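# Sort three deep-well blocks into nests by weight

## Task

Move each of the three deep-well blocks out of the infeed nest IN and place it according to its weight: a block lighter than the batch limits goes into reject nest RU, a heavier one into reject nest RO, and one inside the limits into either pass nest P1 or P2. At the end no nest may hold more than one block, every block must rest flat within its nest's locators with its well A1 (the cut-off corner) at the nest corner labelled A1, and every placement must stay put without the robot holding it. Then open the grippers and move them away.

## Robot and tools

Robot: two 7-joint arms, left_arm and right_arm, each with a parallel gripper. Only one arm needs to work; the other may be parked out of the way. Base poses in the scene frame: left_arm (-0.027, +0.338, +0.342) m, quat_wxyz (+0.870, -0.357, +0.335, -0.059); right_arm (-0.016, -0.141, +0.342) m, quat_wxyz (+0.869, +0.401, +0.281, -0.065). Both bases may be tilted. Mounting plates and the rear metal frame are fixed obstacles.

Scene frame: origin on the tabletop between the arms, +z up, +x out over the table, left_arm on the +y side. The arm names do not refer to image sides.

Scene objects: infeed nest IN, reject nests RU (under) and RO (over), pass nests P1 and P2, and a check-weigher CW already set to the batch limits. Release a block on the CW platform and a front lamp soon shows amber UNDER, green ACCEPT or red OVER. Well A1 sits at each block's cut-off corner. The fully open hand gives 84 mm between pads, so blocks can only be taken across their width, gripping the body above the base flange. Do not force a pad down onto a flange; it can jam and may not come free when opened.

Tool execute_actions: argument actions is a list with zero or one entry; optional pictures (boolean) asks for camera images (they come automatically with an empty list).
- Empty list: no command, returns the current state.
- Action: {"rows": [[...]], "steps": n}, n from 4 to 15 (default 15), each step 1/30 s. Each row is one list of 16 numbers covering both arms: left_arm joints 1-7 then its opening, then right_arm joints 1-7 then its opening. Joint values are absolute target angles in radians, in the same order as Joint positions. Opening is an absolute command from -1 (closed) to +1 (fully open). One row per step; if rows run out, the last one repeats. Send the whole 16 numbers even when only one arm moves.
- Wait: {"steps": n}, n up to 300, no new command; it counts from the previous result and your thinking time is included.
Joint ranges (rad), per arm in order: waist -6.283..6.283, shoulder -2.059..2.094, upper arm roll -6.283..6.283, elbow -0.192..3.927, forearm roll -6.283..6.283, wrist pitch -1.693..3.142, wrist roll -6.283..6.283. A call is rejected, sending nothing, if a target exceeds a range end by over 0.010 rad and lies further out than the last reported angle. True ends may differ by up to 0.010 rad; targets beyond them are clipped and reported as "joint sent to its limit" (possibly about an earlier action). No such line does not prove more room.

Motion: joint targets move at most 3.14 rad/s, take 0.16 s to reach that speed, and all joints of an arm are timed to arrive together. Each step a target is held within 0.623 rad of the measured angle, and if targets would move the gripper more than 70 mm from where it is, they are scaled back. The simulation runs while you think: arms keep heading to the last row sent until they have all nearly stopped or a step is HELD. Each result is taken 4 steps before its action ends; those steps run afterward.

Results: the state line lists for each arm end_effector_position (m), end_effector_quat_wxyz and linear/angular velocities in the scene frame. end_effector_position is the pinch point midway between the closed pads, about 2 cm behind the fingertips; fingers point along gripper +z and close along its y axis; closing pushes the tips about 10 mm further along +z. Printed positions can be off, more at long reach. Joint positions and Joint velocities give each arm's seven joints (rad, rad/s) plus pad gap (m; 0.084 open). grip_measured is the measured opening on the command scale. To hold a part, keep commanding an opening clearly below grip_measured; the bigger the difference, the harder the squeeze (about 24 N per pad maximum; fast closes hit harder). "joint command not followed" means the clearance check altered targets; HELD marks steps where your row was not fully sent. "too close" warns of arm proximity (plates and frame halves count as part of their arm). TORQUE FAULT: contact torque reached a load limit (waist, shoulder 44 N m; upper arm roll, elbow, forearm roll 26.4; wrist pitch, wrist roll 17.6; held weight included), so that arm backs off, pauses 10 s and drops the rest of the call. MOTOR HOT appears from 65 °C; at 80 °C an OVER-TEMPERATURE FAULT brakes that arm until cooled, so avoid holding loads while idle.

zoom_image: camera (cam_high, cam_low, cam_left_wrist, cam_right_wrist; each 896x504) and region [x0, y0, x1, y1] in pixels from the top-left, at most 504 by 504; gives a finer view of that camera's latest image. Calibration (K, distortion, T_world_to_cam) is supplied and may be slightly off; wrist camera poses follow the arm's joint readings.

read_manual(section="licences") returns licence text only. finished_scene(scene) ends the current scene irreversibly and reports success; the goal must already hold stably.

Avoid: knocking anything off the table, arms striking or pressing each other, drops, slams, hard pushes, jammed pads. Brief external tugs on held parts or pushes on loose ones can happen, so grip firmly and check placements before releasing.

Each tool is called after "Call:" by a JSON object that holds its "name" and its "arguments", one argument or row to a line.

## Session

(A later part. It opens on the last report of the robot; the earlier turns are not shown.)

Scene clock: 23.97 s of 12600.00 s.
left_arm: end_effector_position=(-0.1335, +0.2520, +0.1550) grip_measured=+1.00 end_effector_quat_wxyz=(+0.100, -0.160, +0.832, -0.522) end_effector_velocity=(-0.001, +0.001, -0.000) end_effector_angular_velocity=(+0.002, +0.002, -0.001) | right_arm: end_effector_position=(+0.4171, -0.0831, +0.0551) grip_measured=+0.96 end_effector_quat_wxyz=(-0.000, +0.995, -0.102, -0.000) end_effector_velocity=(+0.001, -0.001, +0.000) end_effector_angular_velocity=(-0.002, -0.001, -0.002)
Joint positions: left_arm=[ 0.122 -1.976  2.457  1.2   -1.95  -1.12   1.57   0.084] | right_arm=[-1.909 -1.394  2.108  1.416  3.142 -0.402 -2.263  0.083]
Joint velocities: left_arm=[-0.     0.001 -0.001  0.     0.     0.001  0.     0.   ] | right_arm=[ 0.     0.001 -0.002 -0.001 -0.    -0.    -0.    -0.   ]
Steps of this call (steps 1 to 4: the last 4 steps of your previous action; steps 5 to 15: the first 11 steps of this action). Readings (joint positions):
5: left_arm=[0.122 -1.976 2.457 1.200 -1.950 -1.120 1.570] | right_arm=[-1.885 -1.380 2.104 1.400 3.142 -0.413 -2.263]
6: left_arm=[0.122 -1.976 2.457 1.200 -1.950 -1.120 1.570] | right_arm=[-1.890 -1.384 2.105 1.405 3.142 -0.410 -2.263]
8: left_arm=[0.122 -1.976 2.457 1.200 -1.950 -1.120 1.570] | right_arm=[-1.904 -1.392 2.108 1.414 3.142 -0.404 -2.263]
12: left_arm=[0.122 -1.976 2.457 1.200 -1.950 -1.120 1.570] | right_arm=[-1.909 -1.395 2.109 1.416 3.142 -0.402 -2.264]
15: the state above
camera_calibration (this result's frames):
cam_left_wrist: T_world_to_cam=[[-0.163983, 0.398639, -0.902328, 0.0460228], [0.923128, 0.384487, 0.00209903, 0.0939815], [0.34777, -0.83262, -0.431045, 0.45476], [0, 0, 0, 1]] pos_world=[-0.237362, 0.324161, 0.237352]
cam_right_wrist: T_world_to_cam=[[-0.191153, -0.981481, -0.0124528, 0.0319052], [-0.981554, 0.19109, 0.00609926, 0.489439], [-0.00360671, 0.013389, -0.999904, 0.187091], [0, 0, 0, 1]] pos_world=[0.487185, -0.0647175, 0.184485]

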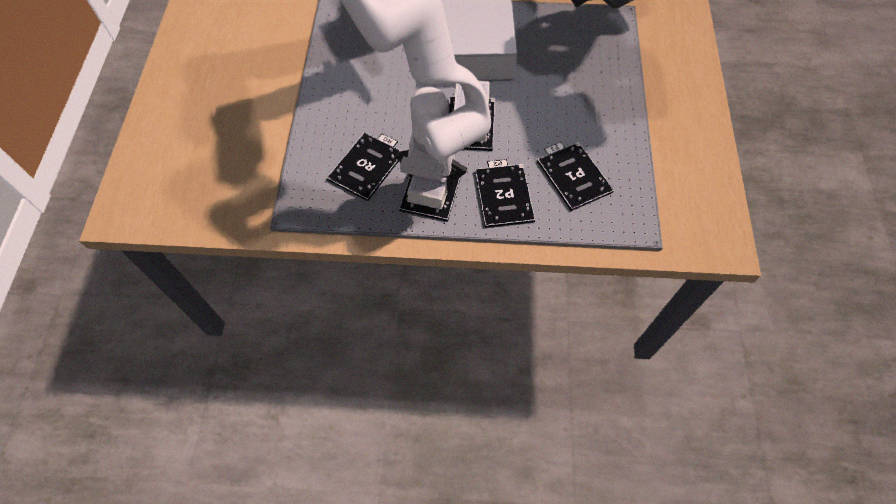

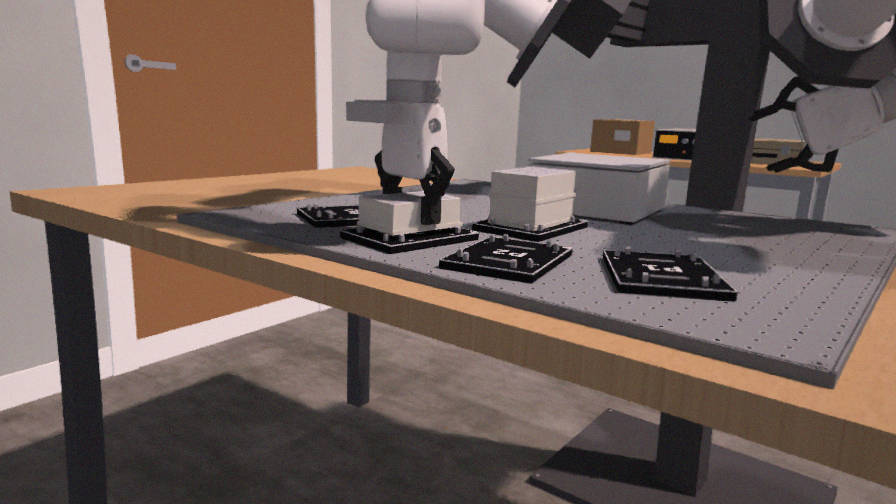

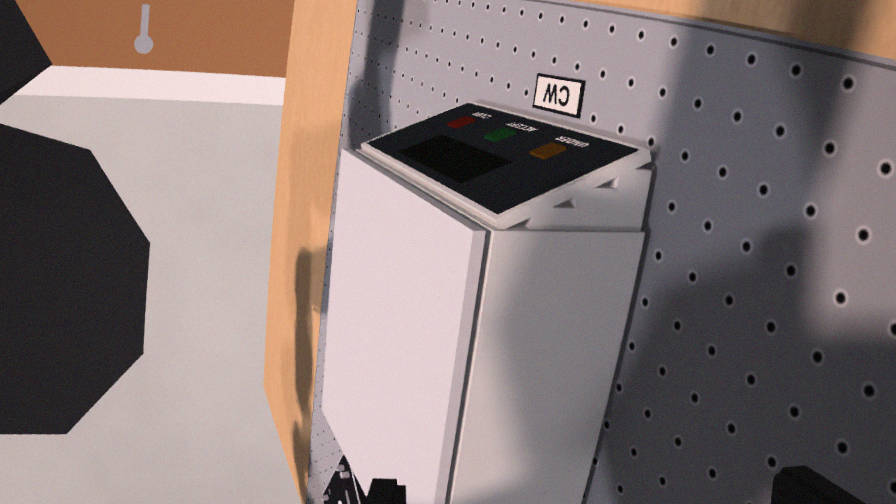

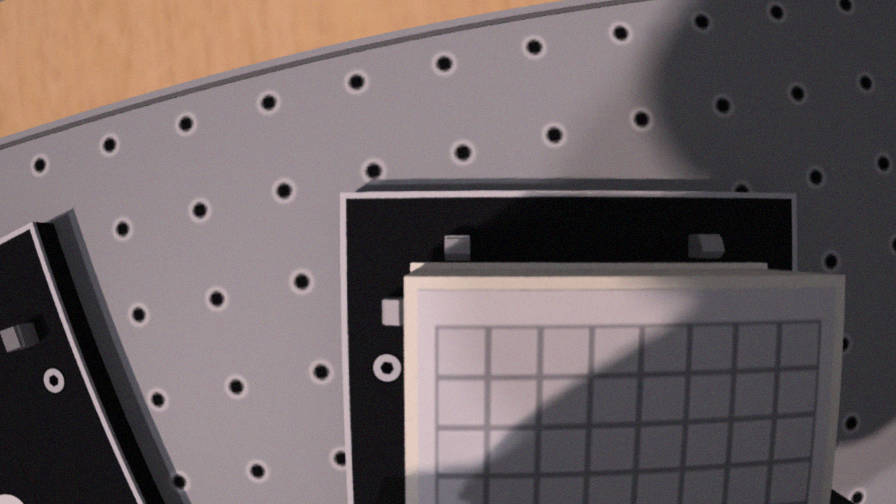

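Call:
{"name": "execute_actions", "arguments": {
  "actions": [
    {"rows":[[0.1224,-1.976,2.457,1.2,-1.95,-1.12,1.57,1,-1.9211,-1.4016,2.1106,1.4249,3.1416,-0.3967,-2.2635,0.2]],"steps":10}
  ]
}}

Call:
{"name": "execute_actions", "arguments": {
  "actions": [
    {"rows":[[0.1224,-1.976,2.457,1.2,-1.95,-1.12,1.57,1,-1.9315,-1.4078,2.1125,1.4321,3.1416,-0.392,-2.2635,0.2]],"steps":14}
  ]
}}

Call:
{"name": "execute_actions", "arguments": {
  "actions": [
    {"rows":[[0.1224,-1.976,2.457,1.2,-1.95,-1.12,1.57,1,-1.9315,-1.4078,2.1125,1.4321,3.1416,-0.392,-2.2635,1]],"steps":12}
  ]
}}

Call:
{"name": "execute_actions", "arguments": {
  "actions": [
    {"rows":[[0.1224,-1.976,2.457,1.2,-1.95,-1.12,1.57,1,-1.9088,-1.3944,2.1085,1.4163,3.1416,-0.4022,-2.2635,1]],"steps":10}
  ]
}}

Call:
{"name": "execute_actions", "arguments": {
  "actions": [
    {"rows":[[0.1224,-1.976,2.457,1.2,-1.95,-1.12,1.57,1,-1.8842,-1.38,2.1042,1.3992,3.1416,-0.4133,-2.2635,1]],"steps":10}
  ]
}}

Call:
{"name": "execute_actions", "arguments": {
  "actions": [
    {"rows":[[0.1224,-1.976,2.457,1.2,-1.95,-1.12,1.57,1,-1.68,-1.268,2.055,1.29,3.1416,-0.53,-2.2635,1]],"steps":15}
  ],
  "pictures": true
}}

Call:
{"name": "execute_actions", "arguments": {
  "actions": [
    {"rows":[[0.1224,-1.976,2.457,1.2,-1.95,-1.12,1.57,1,-1.3745,-1.5085,2.438,1.087,3.1416,-0.4175,-1.8717,1]],"steps":15}
  ]
}}

Call:
{"name": "execute_actions", "arguments": {
  "actions": [
    {"steps":10}
  ]
}}

Call:
{"name": "execute_actions", "arguments": {
  "actions": [
    {"rows":[[0.1224,-1.976,2.457,1.2,-1.95,-1.12,1.57,1,-1.4092,-1.55,2.4397,1.1052,3.1416,-0.3817,-1.8717,1]],"steps":15}
  ]
}}

Call:
{"name": "execute_actions", "arguments": {
  "actions": [
    {"steps":8}
  ],
  "pictures": true
}}

Scene clock: 24.70 s of 12600.00 s.
left_arm: end_effector_position=(-0.1335, +0.2520, +0.1550) grip_measured=+1.00 end_effector_quat_wxyz=(+0.100, -0.160, +0.832, -0.522) end_effector_velocity=(-0.001, -0.000, +0.000) end_effector_angular_velocity=(-0.001, +0.001, -0.000) | right_arm: end_effector_position=(+0.4171, -0.0829, +0.0501) grip_measured=+0.96 end_effector_quat_wxyz=(-0.000, +0.995, -0.101, -0.000) end_effector_velocity=(+0.000, +0.000, -0.002) end_effector_angular_velocity=(+0.000, +0.001, -0.002)
Joint positions: left_arm=[ 0.122 -1.976  2.457  1.2   -1.95  -1.12   1.57   0.084] | right_arm=[-1.921 -1.402  2.111  1.425  3.142 -0.396 -2.264  0.083]
Joint velocities: left_arm=[-0.     0.001  0.     0.001  0.    -0.    -0.     0.   ] | right_arm=[-0.007 -0.003  0.001  0.006  0.     0.001  0.001  0.   ]
Steps of this call (steps 1 to 4: the last 4 steps of your previous action; steps 5 to 15: the robot went on to your last target; step 16: nothing new was sent; steps 17 to 22: the first 6 steps of this action). Readings (joint positions):
17: left_arm=[0.122 -1.976 2.457 1.200 -1.950 -1.120 1.570] | right_arm=[-1.909 -1.395 2.109 1.417 3.142 -0.402 -2.263]
18: left_arm=[0.122 -1.976 2.457 1.200 -1.950 -1.120 1.570] | right_arm=[-1.912 -1.396 2.109 1.420 3.142 -0.400 -2.264]
20: left_arm=[0.122 -1.976 2.457 1.200 -1.950 -1.120 1.570] | right_arm=[-1.919 -1.400 2.110 1.424 3.142 -0.397 -2.264]
22: the state above

Scene clock: 25.17 s of 12600.00 s.
left_arm: end_effector_position=(-0.1335, +0.2520, +0.1550) grip_measured=+1.00 end_effector_quat_wxyz=(+0.100, -0.160, +0.832, -0.522) end_effector_velocity=(-0.001, +0.001, -0.000) end_effector_angular_velocity=(+0.002, +0.002, -0.002) | right_arm: end_effector_position=(+0.4171, -0.0829, +0.0465) grip_measured=+0.96 end_effector_quat_wxyz=(-0.000, +0.995, -0.102, -0.000) end_effector_velocity=(-0.000, -0.000, -0.000) end_effector_angular_velocity=(+0.000, -0.000, +0.002)
Joint positions: left_arm=[ 0.122 -1.976  2.457  1.2   -1.95  -1.12   1.57   0.084] | right_arm=[-1.93  -1.407  2.112  1.432  3.141 -0.394 -2.264  0.083]
Joint velocities: left_arm=[-0.     0.002 -0.002  0.     0.     0.001  0.     0.   ] | right_arm=[-0.001 -0.     0.001  0.    -0.002  0.001  0.     0.   ]
Steps of this call (steps 1 to 4: the last 4 steps of your previous action; steps 5 to 14: the first 10 steps of this action). Readings (joint positions):
5: left_arm=[0.122 -1.976 2.457 1.200 -1.950 -1.120 1.570] | right_arm=[-1.921 -1.402 2.111 1.425 3.142 -0.396 -2.264]
6: left_arm=[0.122 -1.976 2.457 1.200 -1.950 -1.120 1.570] | right_arm=[-1.924 -1.403 2.111 1.428 3.141 -0.395 -2.264]
8: left_arm=[0.122 -1.976 2.457 1.200 -1.950 -1.120 1.570] | right_arm=[-1.930 -1.407 2.112 1.431 3.142 -0.393 -2.264]
12: left_arm=[0.122 -1.976 2.457 1.200 -1.950 -1.120 1.570] | right_arm=[-1.930 -1.407 2.112 1.432 3.141 -0.394 -2.264]
14: the state above

Scene clock: 25.57 s of 12600.00 s.
left_arm: end_effector_position=(-0.1335, +0.2520, +0.1550) grip_measured=+1.00 end_effector_quat_wxyz=(+0.100, -0.160, +0.832, -0.522) end_effector_velocity=(-0.000, -0.000, -0.000) end_effector_angular_velocity=(+0.000, +0.002, +0.000) | right_arm: end_effector_position=(+0.4162, -0.0834, +0.0446) grip_measured=+1.00 end_effector_quat_wxyz=(-0.000, +0.995, -0.102, -0.001) end_effector_velocity=(+0.002, -0.000, +0.003) end_effector_angular_velocity=(-0.002, +0.000, +0.001)
Joint positions: left_arm=[ 0.122 -1.976  2.457  1.2   -1.95  -1.12   1.57   0.084] | right_arm=[-1.933 -1.409  2.113  1.432  3.142 -0.39  -2.263  0.084]
Joint velocities: left_arm=[-0.    -0.     0.001  0.001  0.     0.001  0.     0.   ] | right_arm=[ 0.005  0.003 -0.002  0.001 -0.001 -0.009 -0.001  0.   ]
Steps of this call (steps 1 to 4: the last 4 steps of your previous action; steps 5 to 12: the first 8 steps of this action). Readings (joint positions):
5: left_arm=[0.122 -1.976 2.457 1.200 -1.950 -1.120 1.570] | right_arm=[-1.930 -1.407 2.112 1.432 3.142 -0.393 -2.264]
6: left_arm=[0.122 -1.976 2.457 1.200 -1.950 -1.120 1.570] | right_arm=[-1.930 -1.407 2.112 1.432 3.142 -0.393 -2.264]
8: left_arm=[0.122 -1.976 2.457 1.200 -1.950 -1.120 1.570] | right_arm=[-1.932 -1.408 2.112 1.432 3.142 -0.391 -2.263]
12: the state above

Scene clock: 25.90 s of 12600.00 s.
left_arm: end_effector_position=(-0.1335, +0.2520, +0.1550) grip_measured=+1.00 end_effector_quat_wxyz=(+0.100, -0.160, +0.832, -0.522) end_effector_velocity=(-0.000, +0.001, -0.000) end_effector_angular_velocity=(+0.001, +0.000, -0.001) | right_arm: end_effector_position=(+0.4179, -0.0824, +0.0554) grip_measured=+1.00 end_effector_quat_wxyz=(-0.001, +0.995, -0.102, +0.001) end_effector_velocity=(-0.001, -0.002, +0.007) end_effector_angular_velocity=(-0.004, +0.003, +0.000)
Joint positions: left_arm=[ 0.122 -1.976  2.457  1.2   -1.95  -1.12   1.57   0.084] | right_arm=[-1.908 -1.394  2.108  1.418  3.142 -0.402 -2.263  0.084]
Joint velocities: left_arm=[ 0.     0.    -0.002  0.001 -0.    -0.001  0.     0.   ] | right_arm=[ 0.019  0.011 -0.004 -0.016 -0.001 -0.011  0.    -0.   ]
Steps of this call (steps 1 to 4: the last 4 steps of your previous action; steps 5 to 10: the first 6 steps of this action). Readings (joint positions):
5: left_arm=[0.122 -1.976 2.457 1.200 -1.950 -1.120 1.570] | right_arm=[-1.932 -1.408 2.112 1.431 3.142 -0.392 -2.263]
6: left_arm=[0.122 -1.976 2.457 1.200 -1.950 -1.120 1.570] | right_arm=[-1.926 -1.405 2.112 1.426 3.142 -0.394 -2.263]
8: left_arm=[0.122 -1.976 2.457 1.200 -1.950 -1.120 1.570] | right_arm=[-1.913 -1.397 2.109 1.419 3.142 -0.400 -2.263]
10: the state above

Scene clock: 26.23 s of 12600.00 s.
left_arm: end_effector_position=(-0.1335, +0.2520, +0.1550) grip_measured=+1.00 end_effector_quat_wxyz=(+0.100, -0.160, +0.832, -0.522) end_effector_velocity=(+0.000, -0.000, +0.000) end_effector_angular_velocity=(-0.001, -0.000, +0.001) | right_arm: end_effector_position=(+0.4178, -0.0823, +0.0655) grip_measured=+1.00 end_effector_quat_wxyz=(-0.001, +0.995, -0.102, +0.000) end_effector_velocity=(-0.000, -0.002, +0.008) end_effector_angular_velocity=(-0.003, +0.001, -0.000)
Joint positions: left_arm=[ 0.122 -1.976  2.457  1.2   -1.95  -1.12   1.57   0.084] | right_arm=[-1.884 -1.38   2.104  1.401  3.142 -0.413 -2.264  0.084]
Joint velocities: left_arm=[-0.    -0.001  0.001  0.001 -0.    -0.001 -0.     0.   ] | right_arm=[ 0.021  0.012 -0.006 -0.017 -0.001 -0.01   0.    -0.   ]
Steps of this call (steps 1 to 4: the last 4 steps of your previous action; steps 5 to 10: the first 6 steps of this action). Readings (joint positions):
5: left_arm=[0.122 -1.976 2.457 1.200 -1.950 -1.120 1.570] | right_arm=[-1.908 -1.394 2.108 1.415 3.142 -0.403 -2.263]
6: left_arm=[0.122 -1.976 2.457 1.200 -1.950 -1.120 1.570] | right_arm=[-1.903 -1.391 2.107 1.410 3.142 -0.405 -2.263]
8: left_arm=[0.122 -1.976 2.457 1.200 -1.950 -1.120 1.570] | right_arm=[-1.889 -1.383 2.105 1.402 3.142 -0.411 -2.263]
10: the state above

Scene clock: 26.73 s of 12600.00 s.
left_arm: end_effector_position=(-0.1335, +0.2520, +0.1550) grip_measured=+1.00 end_effector_quat_wxyz=(+0.100, -0.160, +0.832, -0.522) end_effector_velocity=(+0.001, -0.000, -0.000) end_effector_angular_velocity=(-0.001, -0.002, +0.001) | right_arm: end_effector_position=(+0.4161, -0.0826, +0.1508) grip_measured=+1.00 end_effector_quat_wxyz=(-0.002, +0.995, -0.101, +0.000) end_effector_velocity=(-0.045, -0.061, -0.047) end_effector_angular_velocity=(-0.130, +0.123, -0.026)
Joint positions: left_arm=[ 0.122 -1.976  2.457  1.2   -1.95  -1.12   1.57   0.084] | right_arm=[-1.679 -1.267  2.056  1.291  3.142 -0.53  -2.264  0.084]
Joint velocities: left_arm=[ 0.    -0.002  0.     0.001  0.    -0.002 -0.    -0.   ] | right_arm=[-0.076 -0.037 -0.013 -0.087 -0.001 -0.008  0.    -0.   ]
Steps of this call (steps 1 to 4: the last 4 steps of your previous action; steps 5 to 15: the first 11 steps of this action). Readings (joint positions):
5: left_arm=[0.122 -1.976 2.457 1.200 -1.950 -1.120 1.570] | right_arm=[-1.884 -1.380 2.104 1.399 3.142 -0.414 -2.263]
6: left_arm=[0.122 -1.976 2.457 1.200 -1.950 -1.120 1.570] | right_arm=[-1.876 -1.376 2.102 1.392 3.142 -0.419 -2.264]
8: left_arm=[0.122 -1.976 2.457 1.200 -1.950 -1.120 1.570] | right_arm=[-1.813 -1.342 2.086 1.351 3.142 -0.458 -2.263]
12: left_arm=[0.122 -1.976 2.457 1.200 -1.950 -1.120 1.570] | right_arm=[-1.679 -1.267 2.057 1.302 3.142 -0.525 -2.264]
15: the state above
camera_calibration (this result's frames):
cam_left_wrist: T_world_to_cam=[[-0.163983, 0.39864, -0.902328, 0.0460228], [0.923128, 0.384487, 0.00209952, 0.0939815], [0.34777, -0.83262, -0.431045, 0.45476], [0, 0, 0, 1]] pos_world=[-0.237362, 0.324161, 0.237352]
cam_right_wrist: T_world_to_cam=[[-0.190252, -0.981586, -0.0171059, 0.0337548], [-0.981734, 0.19019, 0.00517978, 0.487868], [-0.00183103, 0.0177789, -0.99984, 0.282335], [0, 0, 0, 1]] pos_world=[0.485895, -0.0646741, 0.28034]

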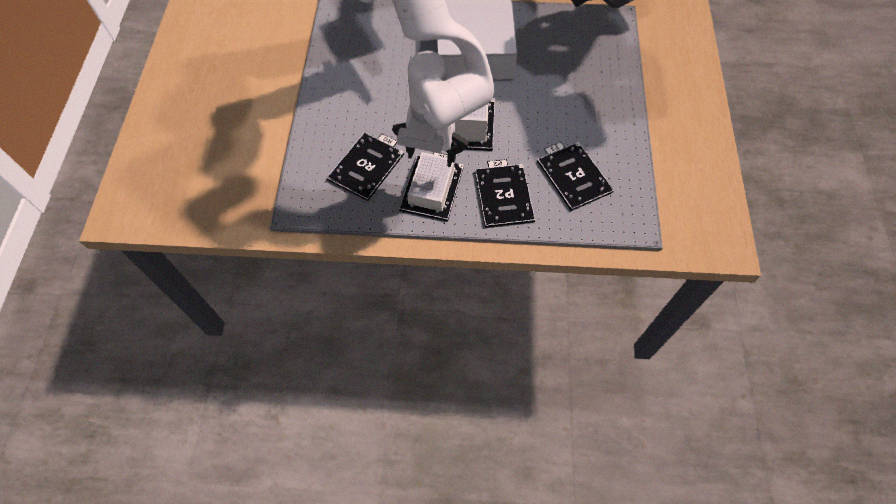

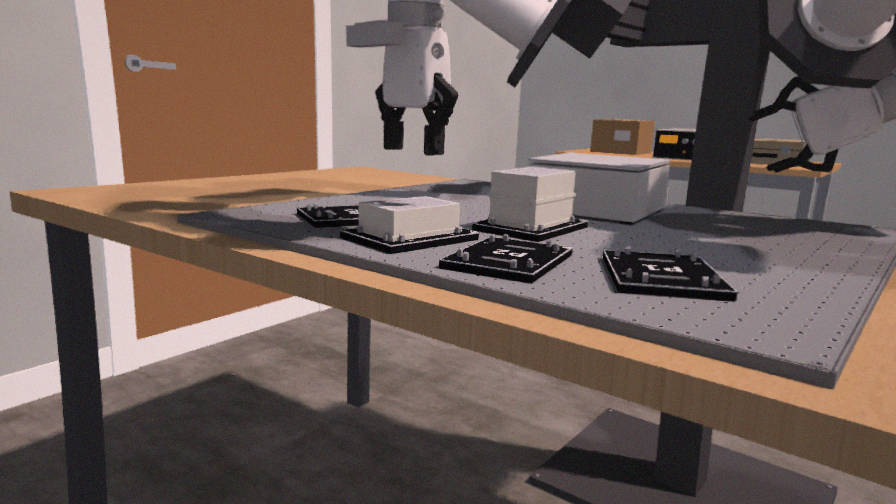

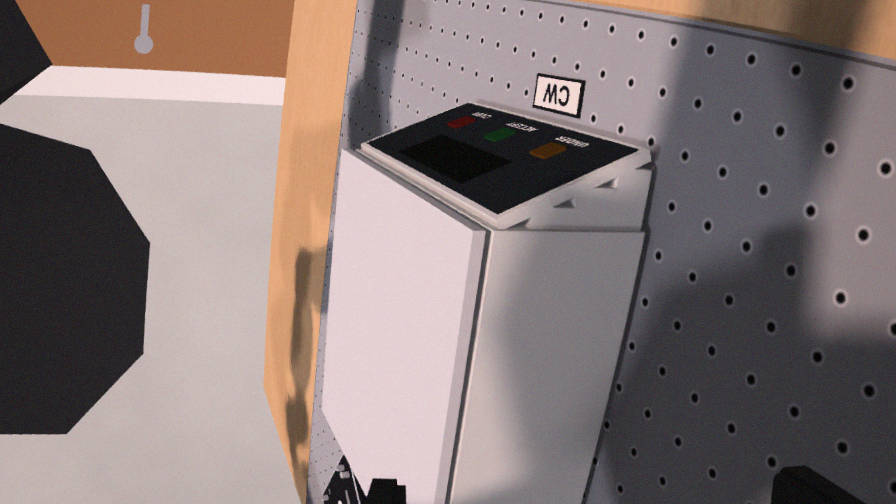

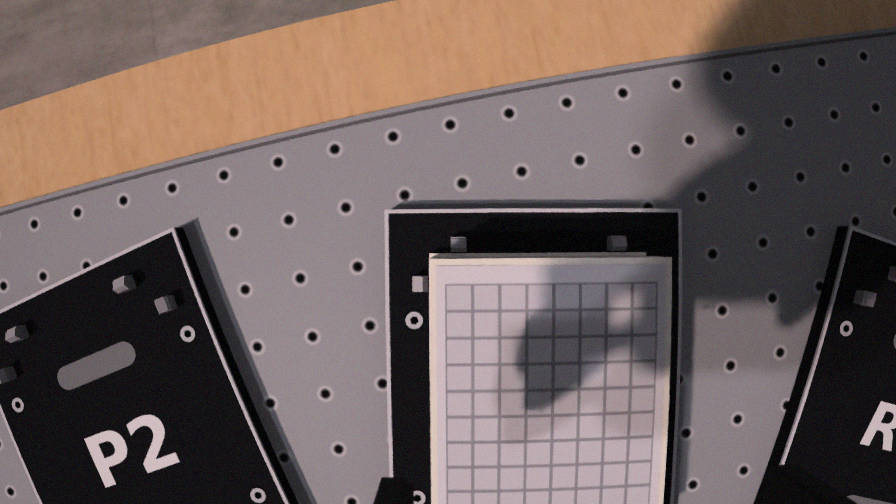

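Scene clock: 27.23 s of 12600.00 s.
left_arm: end_effector_position=(-0.1335, +0.2520, +0.1550) grip_measured=+1.00 end_effector_quat_wxyz=(+0.100, -0.160, +0.832, -0.522) end_effector_velocity=(+0.000, +0.000, +0.000) end_effector_angular_velocity=(+0.000, -0.000, -0.000) | right_arm: end_effector_position=(+0.2660, -0.0000, +0.1516) grip_measured=+1.00 end_effector_quat_wxyz=(-0.010, +0.999, -0.032, -0.003) end_effector_velocity=(-0.545, +0.101, -0.039) end_effector_angular_velocity=(-0.114, -0.016, +0.483)
Joint positions: left_arm=[ 0.122 -1.976  2.457  1.2   -1.95  -1.12   1.57   0.084] | right_arm=[-1.456 -1.445  2.338  1.142  3.142 -0.447 -1.976  0.084]
Joint velocities: left_arm=[ 0.     0.001 -0.    -0.001 -0.     0.     0.    -0.   ] | right_arm=[ 0.802 -0.621  1.005 -0.524  0.002  0.282  1.004  0.   ]
Steps of this call (steps 1 to 4: the last 4 steps of your previous action; steps 5 to 15: the first 11 steps of this action). Readings (joint positions):
5: left_arm=[0.122 -1.976 2.457 1.200 -1.950 -1.120 1.570] | right_arm=[-1.681 -1.269 2.056 1.289 3.142 -0.529 -2.262]
6: left_arm=[0.122 -1.976 2.457 1.200 -1.950 -1.120 1.570] | right_arm=[-1.675 -1.274 2.060 1.284 3.141 -0.525 -2.251]
8: left_arm=[0.122 -1.976 2.457 1.200 -1.950 -1.120 1.570] | right_arm=[-1.634 -1.307 2.108 1.255 3.140 -0.508 -2.194]
12: left_arm=[0.122 -1.976 2.457 1.200 -1.950 -1.120 1.570] | right_arm=[-1.534 -1.385 2.241 1.193 3.142 -0.474 -2.074]
15: the state above

Scene clock: 27.57 s of 12600.00 s.
left_arm: end_effector_position=(-0.1335, +0.2520, +0.1550) grip_measured=+1.00 end_effector_quat_wxyz=(+0.100, -0.160, +0.832, -0.522) end_effector_velocity=(+0.001, -0.000, -0.000) end_effector_angular_velocity=(-0.000, -0.001, +0.001) | right_arm: end_effector_position=(+0.2154, +0.0014, +0.1455) grip_measured=+1.00 end_effector_quat_wxyz=(-0.000, +1.000, -0.013, +0.001) end_effector_velocity=(-0.011, +0.006, +0.001) end_effector_angular_velocity=(+0.010, +0.012, +0.015)
Joint positions: left_arm=[ 0.122 -1.976  2.457  1.2   -1.95  -1.12   1.57   0.084] | right_arm=[-1.376 -1.507  2.433  1.088  3.141 -0.418 -1.872  0.084]
Joint velocities: left_arm=[-0.    -0.001 -0.    -0.    -0.    -0.    -0.     0.   ] | right_arm=[ 0.004 -0.     0.024  0.002  0.004  0.002  0.003 -0.   ]
Kept back: nothing.
Steps of this call (steps 1 to 4: the last 4 steps of your previous action; steps 5 to 10: the robot went on to your last target). Readings (joint positions):
1: left_arm=[0.122 -1.976 2.457 1.200 -1.950 -1.120 1.570] | right_arm=[-1.429 -1.466 2.371 1.125 3.142 -0.437 -1.943]
2: left_arm=[0.122 -1.976 2.457 1.200 -1.950 -1.120 1.570] | right_arm=[-1.405 -1.485 2.402 1.109 3.142 -0.429 -1.914]
4: left_arm=[0.122 -1.976 2.457 1.200 -1.950 -1.120 1.570] | right_arm=[-1.378 -1.507 2.440 1.089 3.143 -0.421 -1.882]
8: left_arm=[0.122 -1.976 2.457 1.200 -1.950 -1.120 1.570] | right_arm=[-1.376 -1.508 2.433 1.087 3.141 -0.418 -1.873]
10: the state above

Scene clock: 27.93 s of 12600.00 s.
left_arm: end_effector_position=(-0.1335, +0.2520, +0.1550) grip_measured=+1.00 end_effector_quat_wxyz=(+0.100, -0.160, +0.832, -0.522) end_effector_velocity=(-0.001, +0.001, -0.001) end_effector_angular_velocity=(+0.003, +0.001, -0.001) | right_arm: end_effector_position=(+0.2130, +0.0025, +0.1260) grip_measured=+1.00 end_effector_quat_wxyz=(-0.001, +1.000, -0.010, -0.000) end_effector_velocity=(-0.000, +0.004, +0.002) end_effector_angular_velocity=(+0.008, -0.003, +0.005)
Joint positions: left_arm=[ 0.122 -1.976  2.457  1.2   -1.95  -1.12   1.57   0.084] | right_arm=[-1.409 -1.549  2.439  1.106  3.142 -0.382 -1.872  0.084]
Joint velocities: left_arm=[ 0.     0.    -0.002  0.001  0.     0.001  0.     0.   ] | right_arm=[ 0.006  0.003  0.003  0.002 -0.001  0.    -0.    -0.   ]
Steps of this call (steps 1 to 11: the first 11 steps of this action). Readings (joint positions):
1: left_arm=[0.122 -1.976 2.457 1.200 -1.950 -1.120 1.570] | right_arm=[-1.377 -1.508 2.434 1.088 3.141 -0.417 -1.872]
2: left_arm=[0.122 -1.976 2.457 1.200 -1.950 -1.120 1.570] | right_arm=[-1.382 -1.515 2.435 1.093 3.141 -0.409 -1.872]
4: left_arm=[0.122 -1.976 2.457 1.200 -1.950 -1.120 1.570] | right_arm=[-1.403 -1.540 2.437 1.103 3.141 -0.389 -1.872]
8: left_arm=[0.122 -1.976 2.457 1.200 -1.950 -1.120 1.570] | right_arm=[-1.410 -1.551 2.439 1.104 3.142 -0.382 -1.872]
11: the state above

Scene clock: 28.20 s of 12600.00 s.
left_arm: end_effector_position=(-0.1335, +0.2520, +0.1550) grip_measured=+1.00 end_effector_quat_wxyz=(+0.100, -0.160, +0.832, -0.522) end_effector_velocity=(-0.000, +0.000, +0.000) end_effector_angular_velocity=(-0.001, -0.000, -0.000) | right_arm: end_effector_position=(+0.2127, +0.0022, +0.1258) grip_measured=+1.00 end_effector_quat_wxyz=(-0.000, +1.000, -0.010, -0.000) end_effector_velocity=(+0.000, -0.000, -0.000) end_effector_angular_velocity=(-0.001, -0.000, +0.001)
Joint positions: left_arm=[ 0.122 -1.976  2.457  1.2   -1.95  -1.12   1.57   0.084] | right_arm=[-1.409 -1.55   2.44   1.105  3.142 -0.382 -1.872  0.084]
Joint velocities: left_arm=[ 0.     0.    -0.    -0.     0.    -0.001  0.     0.   ] | right_arm=[ 0.    -0.    -0.     0.     0.    -0.    -0.001  0.   ]
Kept back: nothing.
Steps of this call (steps 1 to 4: the last 4 steps of your previous action; steps 5 to 8: the robot went on to your last target). Readings (joint positions):
1: left_arm=[0.122 -1.976 2.457 1.200 -1.950 -1.120 1.570] | right_arm=[-1.409 -1.549 2.439 1.106 3.142 -0.382 -1.872]
2: left_arm=[0.122 -1.976 2.457 1.200 -1.950 -1.120 1.570] | right_arm=[-1.409 -1.549 2.439 1.106 3.142 -0.382 -1.872]
4: left_arm=[0.122 -1.976 2.457 1.200 -1.950 -1.120 1.570] | right_arm=[-1.409 -1.550 2.440 1.105 3.142 -0.382 -1.872]
8: the state above
camera_calibration (this result's frames):
cam_left_wrist: T_world_to_cam=[[-0.163983, 0.39864, -0.902328, 0.0460228], [0.923128, 0.384487, 0.00209932, 0.0939814], [0.34777, -0.83262, -0.431045, 0.45476], [0, 0, 0, 1]] pos_world=[-0.237362, 0.324161, 0.237352]
cam_right_wrist: T_world_to_cam=[[-0.00885742, -0.999877, -0.012979, 0.0387287], [-0.999943, 0.00877849, 0.0061255, 0.276381], [-0.00601081, 0.0130325, -0.999897, 0.256392], [0, 0, 0, 1]] pos_world=[0.27825, 0.0329563, 0.255176]

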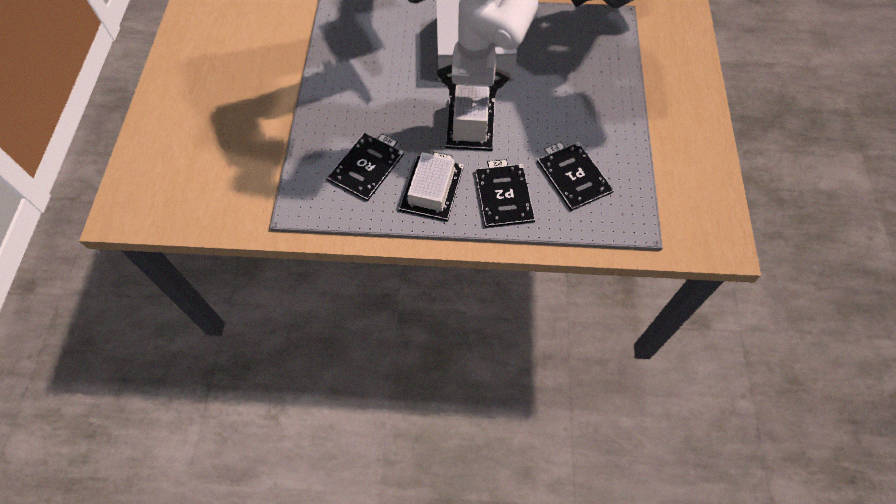

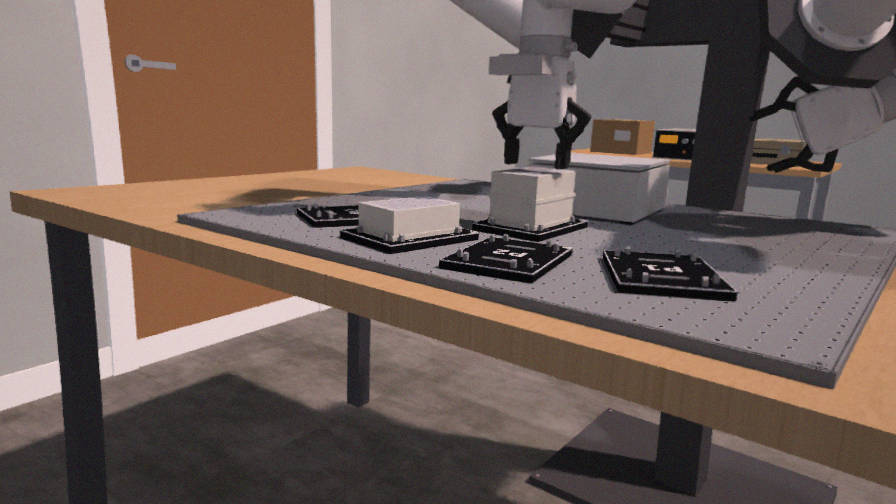

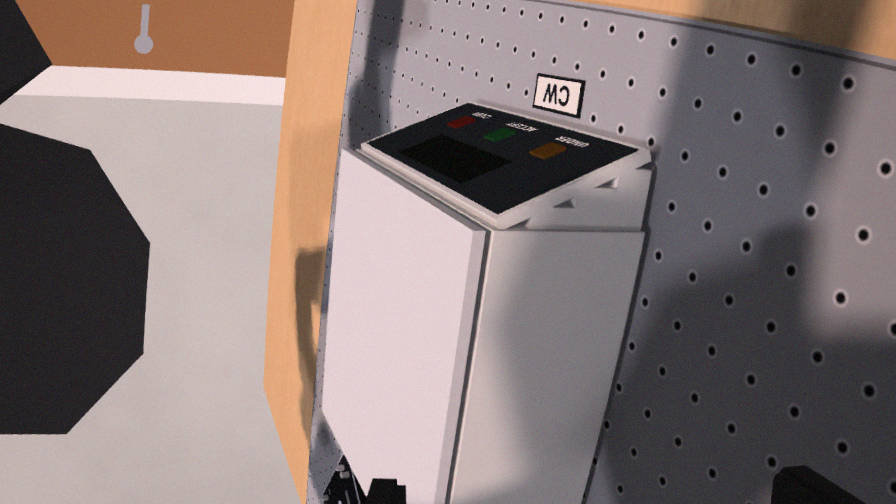

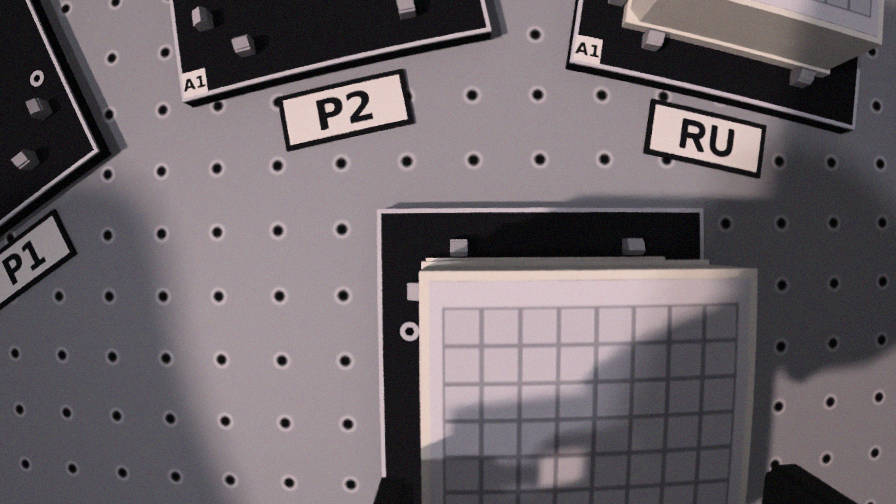

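Call:
{"name": "execute_actions", "arguments": {
  "actions": [
    {"rows":[[0.1224,-1.976,2.457,1.2,-1.95,-1.12,1.57,1,-1.4265,-1.5712,2.4399,1.1137,3.1416,-0.3627,-1.8717,1]],"steps":12}
  ]
}}

Call:
{"name": "execute_actions", "arguments": {
  "actions": [
    {"rows":[[0.1224,-1.976,2.457,1.2,-1.95,-1.12,1.57,1,-1.4353,-1.5819,2.4398,1.1192,3.1416,-0.3544,-1.8717,1]],"steps":12}
  ]
}}

Call:
{"name": "execute_actions", "arguments": {
  "actions": [
    {"rows":[[0.1224,-1.976,2.457,1.2,-1.95,-1.12,1.57,1,-1.4441,-1.5927,2.4396,1.1248,3.1416,-0.3461,-1.8717,1]],"steps":12}
  ]
}}

Call:
{"name": "execute_actions", "arguments": {
  "actions": [
    {"rows":[[0.1224,-1.976,2.457,1.2,-1.95,-1.12,1.57,1,-1.462,-1.6145,2.4388,1.1368,3.1416,-0.33,-1.8717,1]],"steps":14}
  ],
  "pictures": true
}}

Scene clock: 28.80 s of 12600.00 s.
left_arm: end_effector_position=(-0.1335, +0.2520, +0.1550) grip_measured=+1.00 end_effector_quat_wxyz=(+0.100, -0.160, +0.832, -0.522) end_effector_velocity=(+0.000, -0.000, -0.001) end_effector_angular_velocity=(+0.001, +0.000, +0.001) | right_arm: end_effector_position=(+0.2123, +0.0012, +0.1153) grip_measured=+1.00 end_effector_quat_wxyz=(+0.000, +1.000, -0.010, -0.000) end_effector_velocity=(+0.005, +0.011, +0.005) end_effector_angular_velocity=(+0.024, -0.010, -0.000)
Joint positions: left_arm=[ 0.122 -1.976  2.457  1.2   -1.95  -1.12   1.57   0.084] | right_arm=[-1.427 -1.572  2.44   1.113  3.142 -0.363 -1.872  0.084]
Joint velocities: left_arm=[ 0.    -0.001  0.     0.001 -0.     0.001 -0.    -0.   ] | right_arm=[ 0.007  0.009 -0.002  0.013 -0.003  0.003  0.001  0.   ]
Steps of this call (steps 1 to 10: the robot went on to your last target; steps 11 to 18: the first 8 steps of this action). Readings (joint positions):
11: left_arm=[0.122 -1.976 2.457 1.200 -1.950 -1.120 1.570] | right_arm=[-1.410 -1.551 2.440 1.106 3.142 -0.381 -1.872]
12: left_arm=[0.122 -1.976 2.457 1.200 -1.950 -1.120 1.570] | right_arm=[-1.414 -1.555 2.440 1.109 3.142 -0.375 -1.872]
14: left_arm=[0.122 -1.976 2.457 1.200 -1.950 -1.120 1.570] | right_arm=[-1.424 -1.568 2.440 1.112 3.142 -0.366 -1.872]
18: the state above

Scene clock: 29.20 s of 12600.00 s.
left_arm: end_effector_position=(-0.1335, +0.2520, +0.1550) grip_measured=+1.00 end_effector_quat_wxyz=(+0.100, -0.160, +0.832, -0.522) end_effector_velocity=(+0.000, +0.000, -0.000) end_effector_angular_velocity=(+0.001, -0.000, +0.000) | right_arm: end_effector_position=(+0.2125, +0.0016, +0.1106) grip_measured=+1.00 end_effector_quat_wxyz=(-0.000, +1.000, -0.010, -0.000) end_effector_velocity=(+0.002, +0.005, +0.003) end_effector_angular_velocity=(+0.011, -0.006, +0.002)
Joint positions: left_arm=[ 0.122 -1.976  2.457  1.2   -1.95  -1.12   1.57   0.084] | right_arm=[-1.435 -1.582  2.44   1.119  3.142 -0.354 -1.872  0.084]
Joint velocities: left_arm=[-0.    -0.001 -0.    -0.    -0.     0.001 -0.     0.   ] | right_arm=[ 0.004  0.004 -0.     0.006 -0.002  0.001  0.     0.   ]
Steps of this call (steps 1 to 4: the last 4 steps of your previous action; steps 5 to 12: the first 8 steps of this action). Readings (joint positions):
5: left_arm=[0.122 -1.976 2.457 1.200 -1.950 -1.120 1.570] | right_arm=[-1.427 -1.572 2.440 1.114 3.142 -0.362 -1.872]
6: left_arm=[0.122 -1.976 2.457 1.200 -1.950 -1.120 1.570] | right_arm=[-1.429 -1.574 2.440 1.116 3.142 -0.360 -1.872]
8: left_arm=[0.122 -1.976 2.457 1.200 -1.950 -1.120 1.570] | right_arm=[-1.434 -1.580 2.440 1.118 3.142 -0.356 -1.872]
12: the state above

Scene clock: 29.60 s of 12600.00 s.
left_arm: end_effector_position=(-0.1335, +0.2520, +0.1550) grip_measured=+1.00 end_effector_quat_wxyz=(+0.100, -0.160, +0.832, -0.522) end_effector_velocity=(-0.000, +0.000, -0.000) end_effector_angular_velocity=(+0.001, +0.001, +0.000) | right_arm: end_effector_position=(+0.2125, +0.0015, +0.1056) grip_measured=+1.00 end_effector_quat_wxyz=(-0.000, +1.000, -0.010, -0.000) end_effector_velocity=(+0.002, +0.002, +0.001) end_effector_angular_velocity=(+0.006, -0.003, -0.003)
Joint positions: left_arm=[ 0.122 -1.976  2.457  1.2   -1.95  -1.12   1.57   0.084] | right_arm=[-1.444 -1.593  2.44   1.125  3.142 -0.346 -1.872  0.084]
Joint velocities: left_arm=[ 0.     0.    -0.     0.     0.     0.001 -0.     0.   ] | right_arm=[ 0.001  0.003 -0.003  0.003  0.     0.     0.001  0.   ]
Steps of this call (steps 1 to 4: the last 4 steps of your previous action; steps 5 to 12: the first 8 steps of this action). Readings (joint positions):
5: left_arm=[0.122 -1.976 2.457 1.200 -1.950 -1.120 1.570] | right_arm=[-1.436 -1.582 2.440 1.120 3.142 -0.354 -1.872]
6: left_arm=[0.122 -1.976 2.457 1.200 -1.950 -1.120 1.570] | right_arm=[-1.438 -1.585 2.440 1.122 3.142 -0.351 -1.872]
8: left_arm=[0.122 -1.976 2.457 1.200 -1.950 -1.120 1.570] | right_arm=[-1.443 -1.591 2.440 1.124 3.142 -0.347 -1.872]
12: the state above

Scene clock: 30.07 s of 12600.00 s.
left_arm: end_effector_position=(-0.1335, +0.2520, +0.1550) grip_measured=+1.00 end_effector_quat_wxyz=(+0.100, -0.160, +0.832, -0.522) end_effector_velocity=(-0.000, +0.001, -0.001) end_effector_angular_velocity=(+0.003, +0.000, -0.001) | right_arm: end_effector_position=(+0.2126, +0.0014, +0.0958) grip_measured=+1.00 end_effector_quat_wxyz=(-0.000, +1.000, -0.010, +0.000) end_effector_velocity=(+0.001, +0.004, +0.002) end_effector_angular_velocity=(+0.008, -0.003, -0.000)
Joint positions: left_arm=[ 0.122 -1.976  2.457  1.2   -1.95  -1.12   1.57   0.084] | right_arm=[-1.462 -1.614  2.439  1.137  3.142 -0.33  -1.872  0.084]
Joint velocities: left_arm=[-0.    -0.001 -0.003  0.001  0.     0.    -0.    -0.   ] | right_arm=[ 0.004  0.004  0.     0.003 -0.001 -0.     0.001  0.   ]
Steps of this call (steps 1 to 4: the last 4 steps of your previous action; steps 5 to 14: the first 10 steps of this action). Readings (joint positions):
5: left_arm=[0.122 -1.976 2.457 1.200 -1.950 -1.120 1.570] | right_arm=[-1.445 -1.593 2.440 1.125 3.142 -0.345 -1.872]
6: left_arm=[0.122 -1.976 2.457 1.200 -1.950 -1.120 1.570] | right_arm=[-1.449 -1.598 2.439 1.129 3.142 -0.341 -1.872]
8: left_arm=[0.122 -1.976 2.457 1.200 -1.950 -1.120 1.570] | right_arm=[-1.459 -1.611 2.439 1.135 3.142 -0.333 -1.872]
12: left_arm=[0.122 -1.976 2.457 1.200 -1.950 -1.120 1.570] | right_arm=[-1.462 -1.615 2.439 1.136 3.142 -0.330 -1.872]
14: the state above
camera_calibration (this result's frames):
cam_left_wrist: T_world_to_cam=[[-0.163983, 0.39864, -0.902328, 0.0460227], [0.923128, 0.384487, 0.00209935, 0.0939815], [0.34777, -0.83262, -0.431045, 0.45476], [0, 0, 0, 1]] pos_world=[-0.237362, 0.324161, 0.237352]
cam_right_wrist: T_world_to_cam=[[-0.00809436, -0.999891, -0.012388, 0.0374055], [-0.999955, 0.00803252, 0.00503398, 0.27663], [-0.00493393, 0.0124282, -0.999911, 0.22616], [0, 0, 0, 1]] pos_world=[0.278036, 0.0323686, 0.225211]

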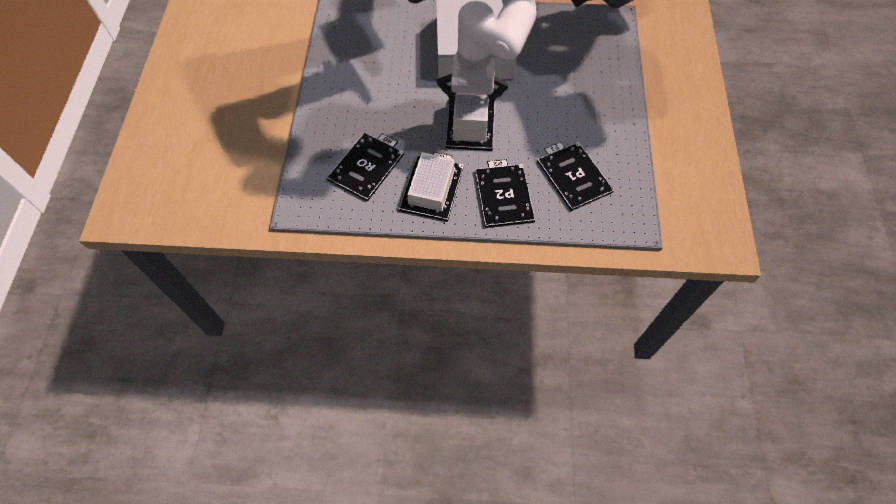

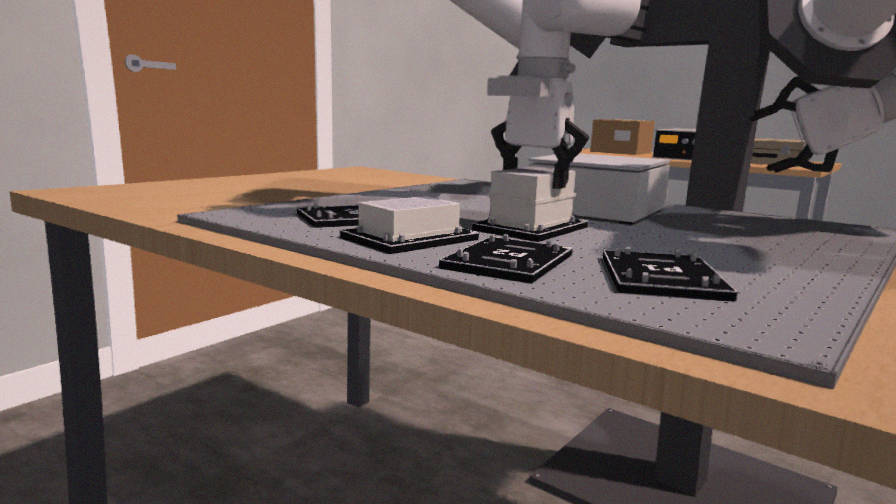

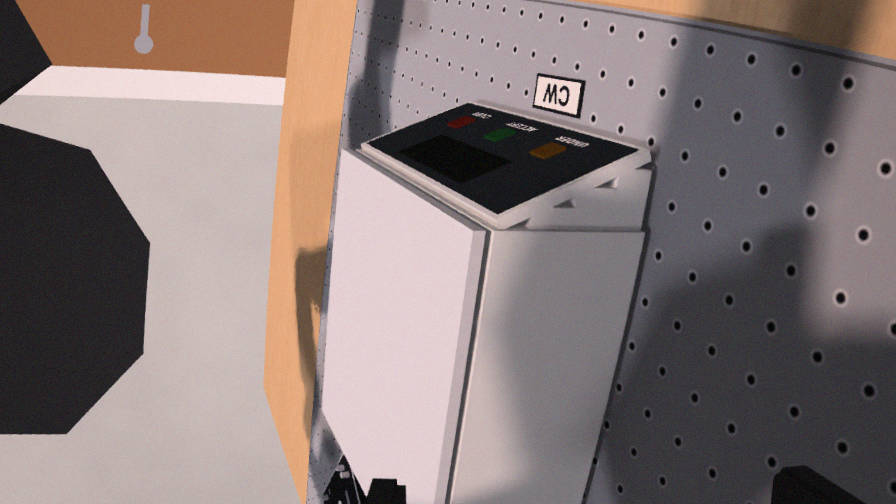

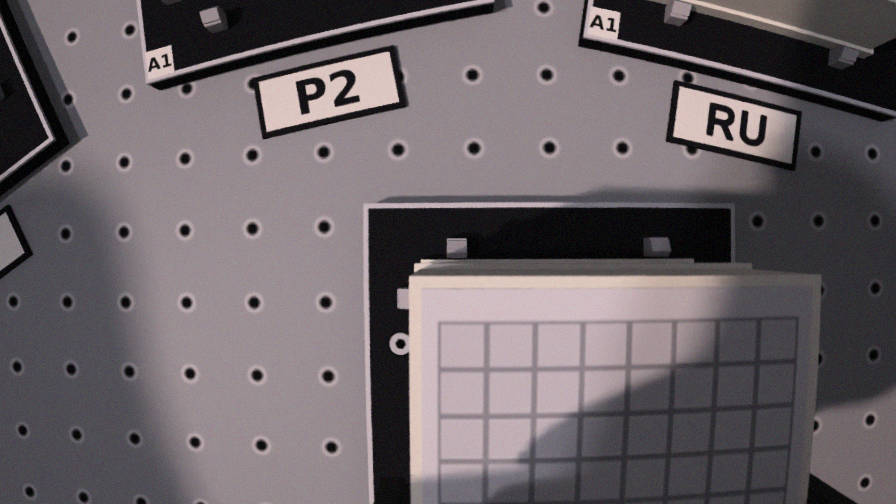

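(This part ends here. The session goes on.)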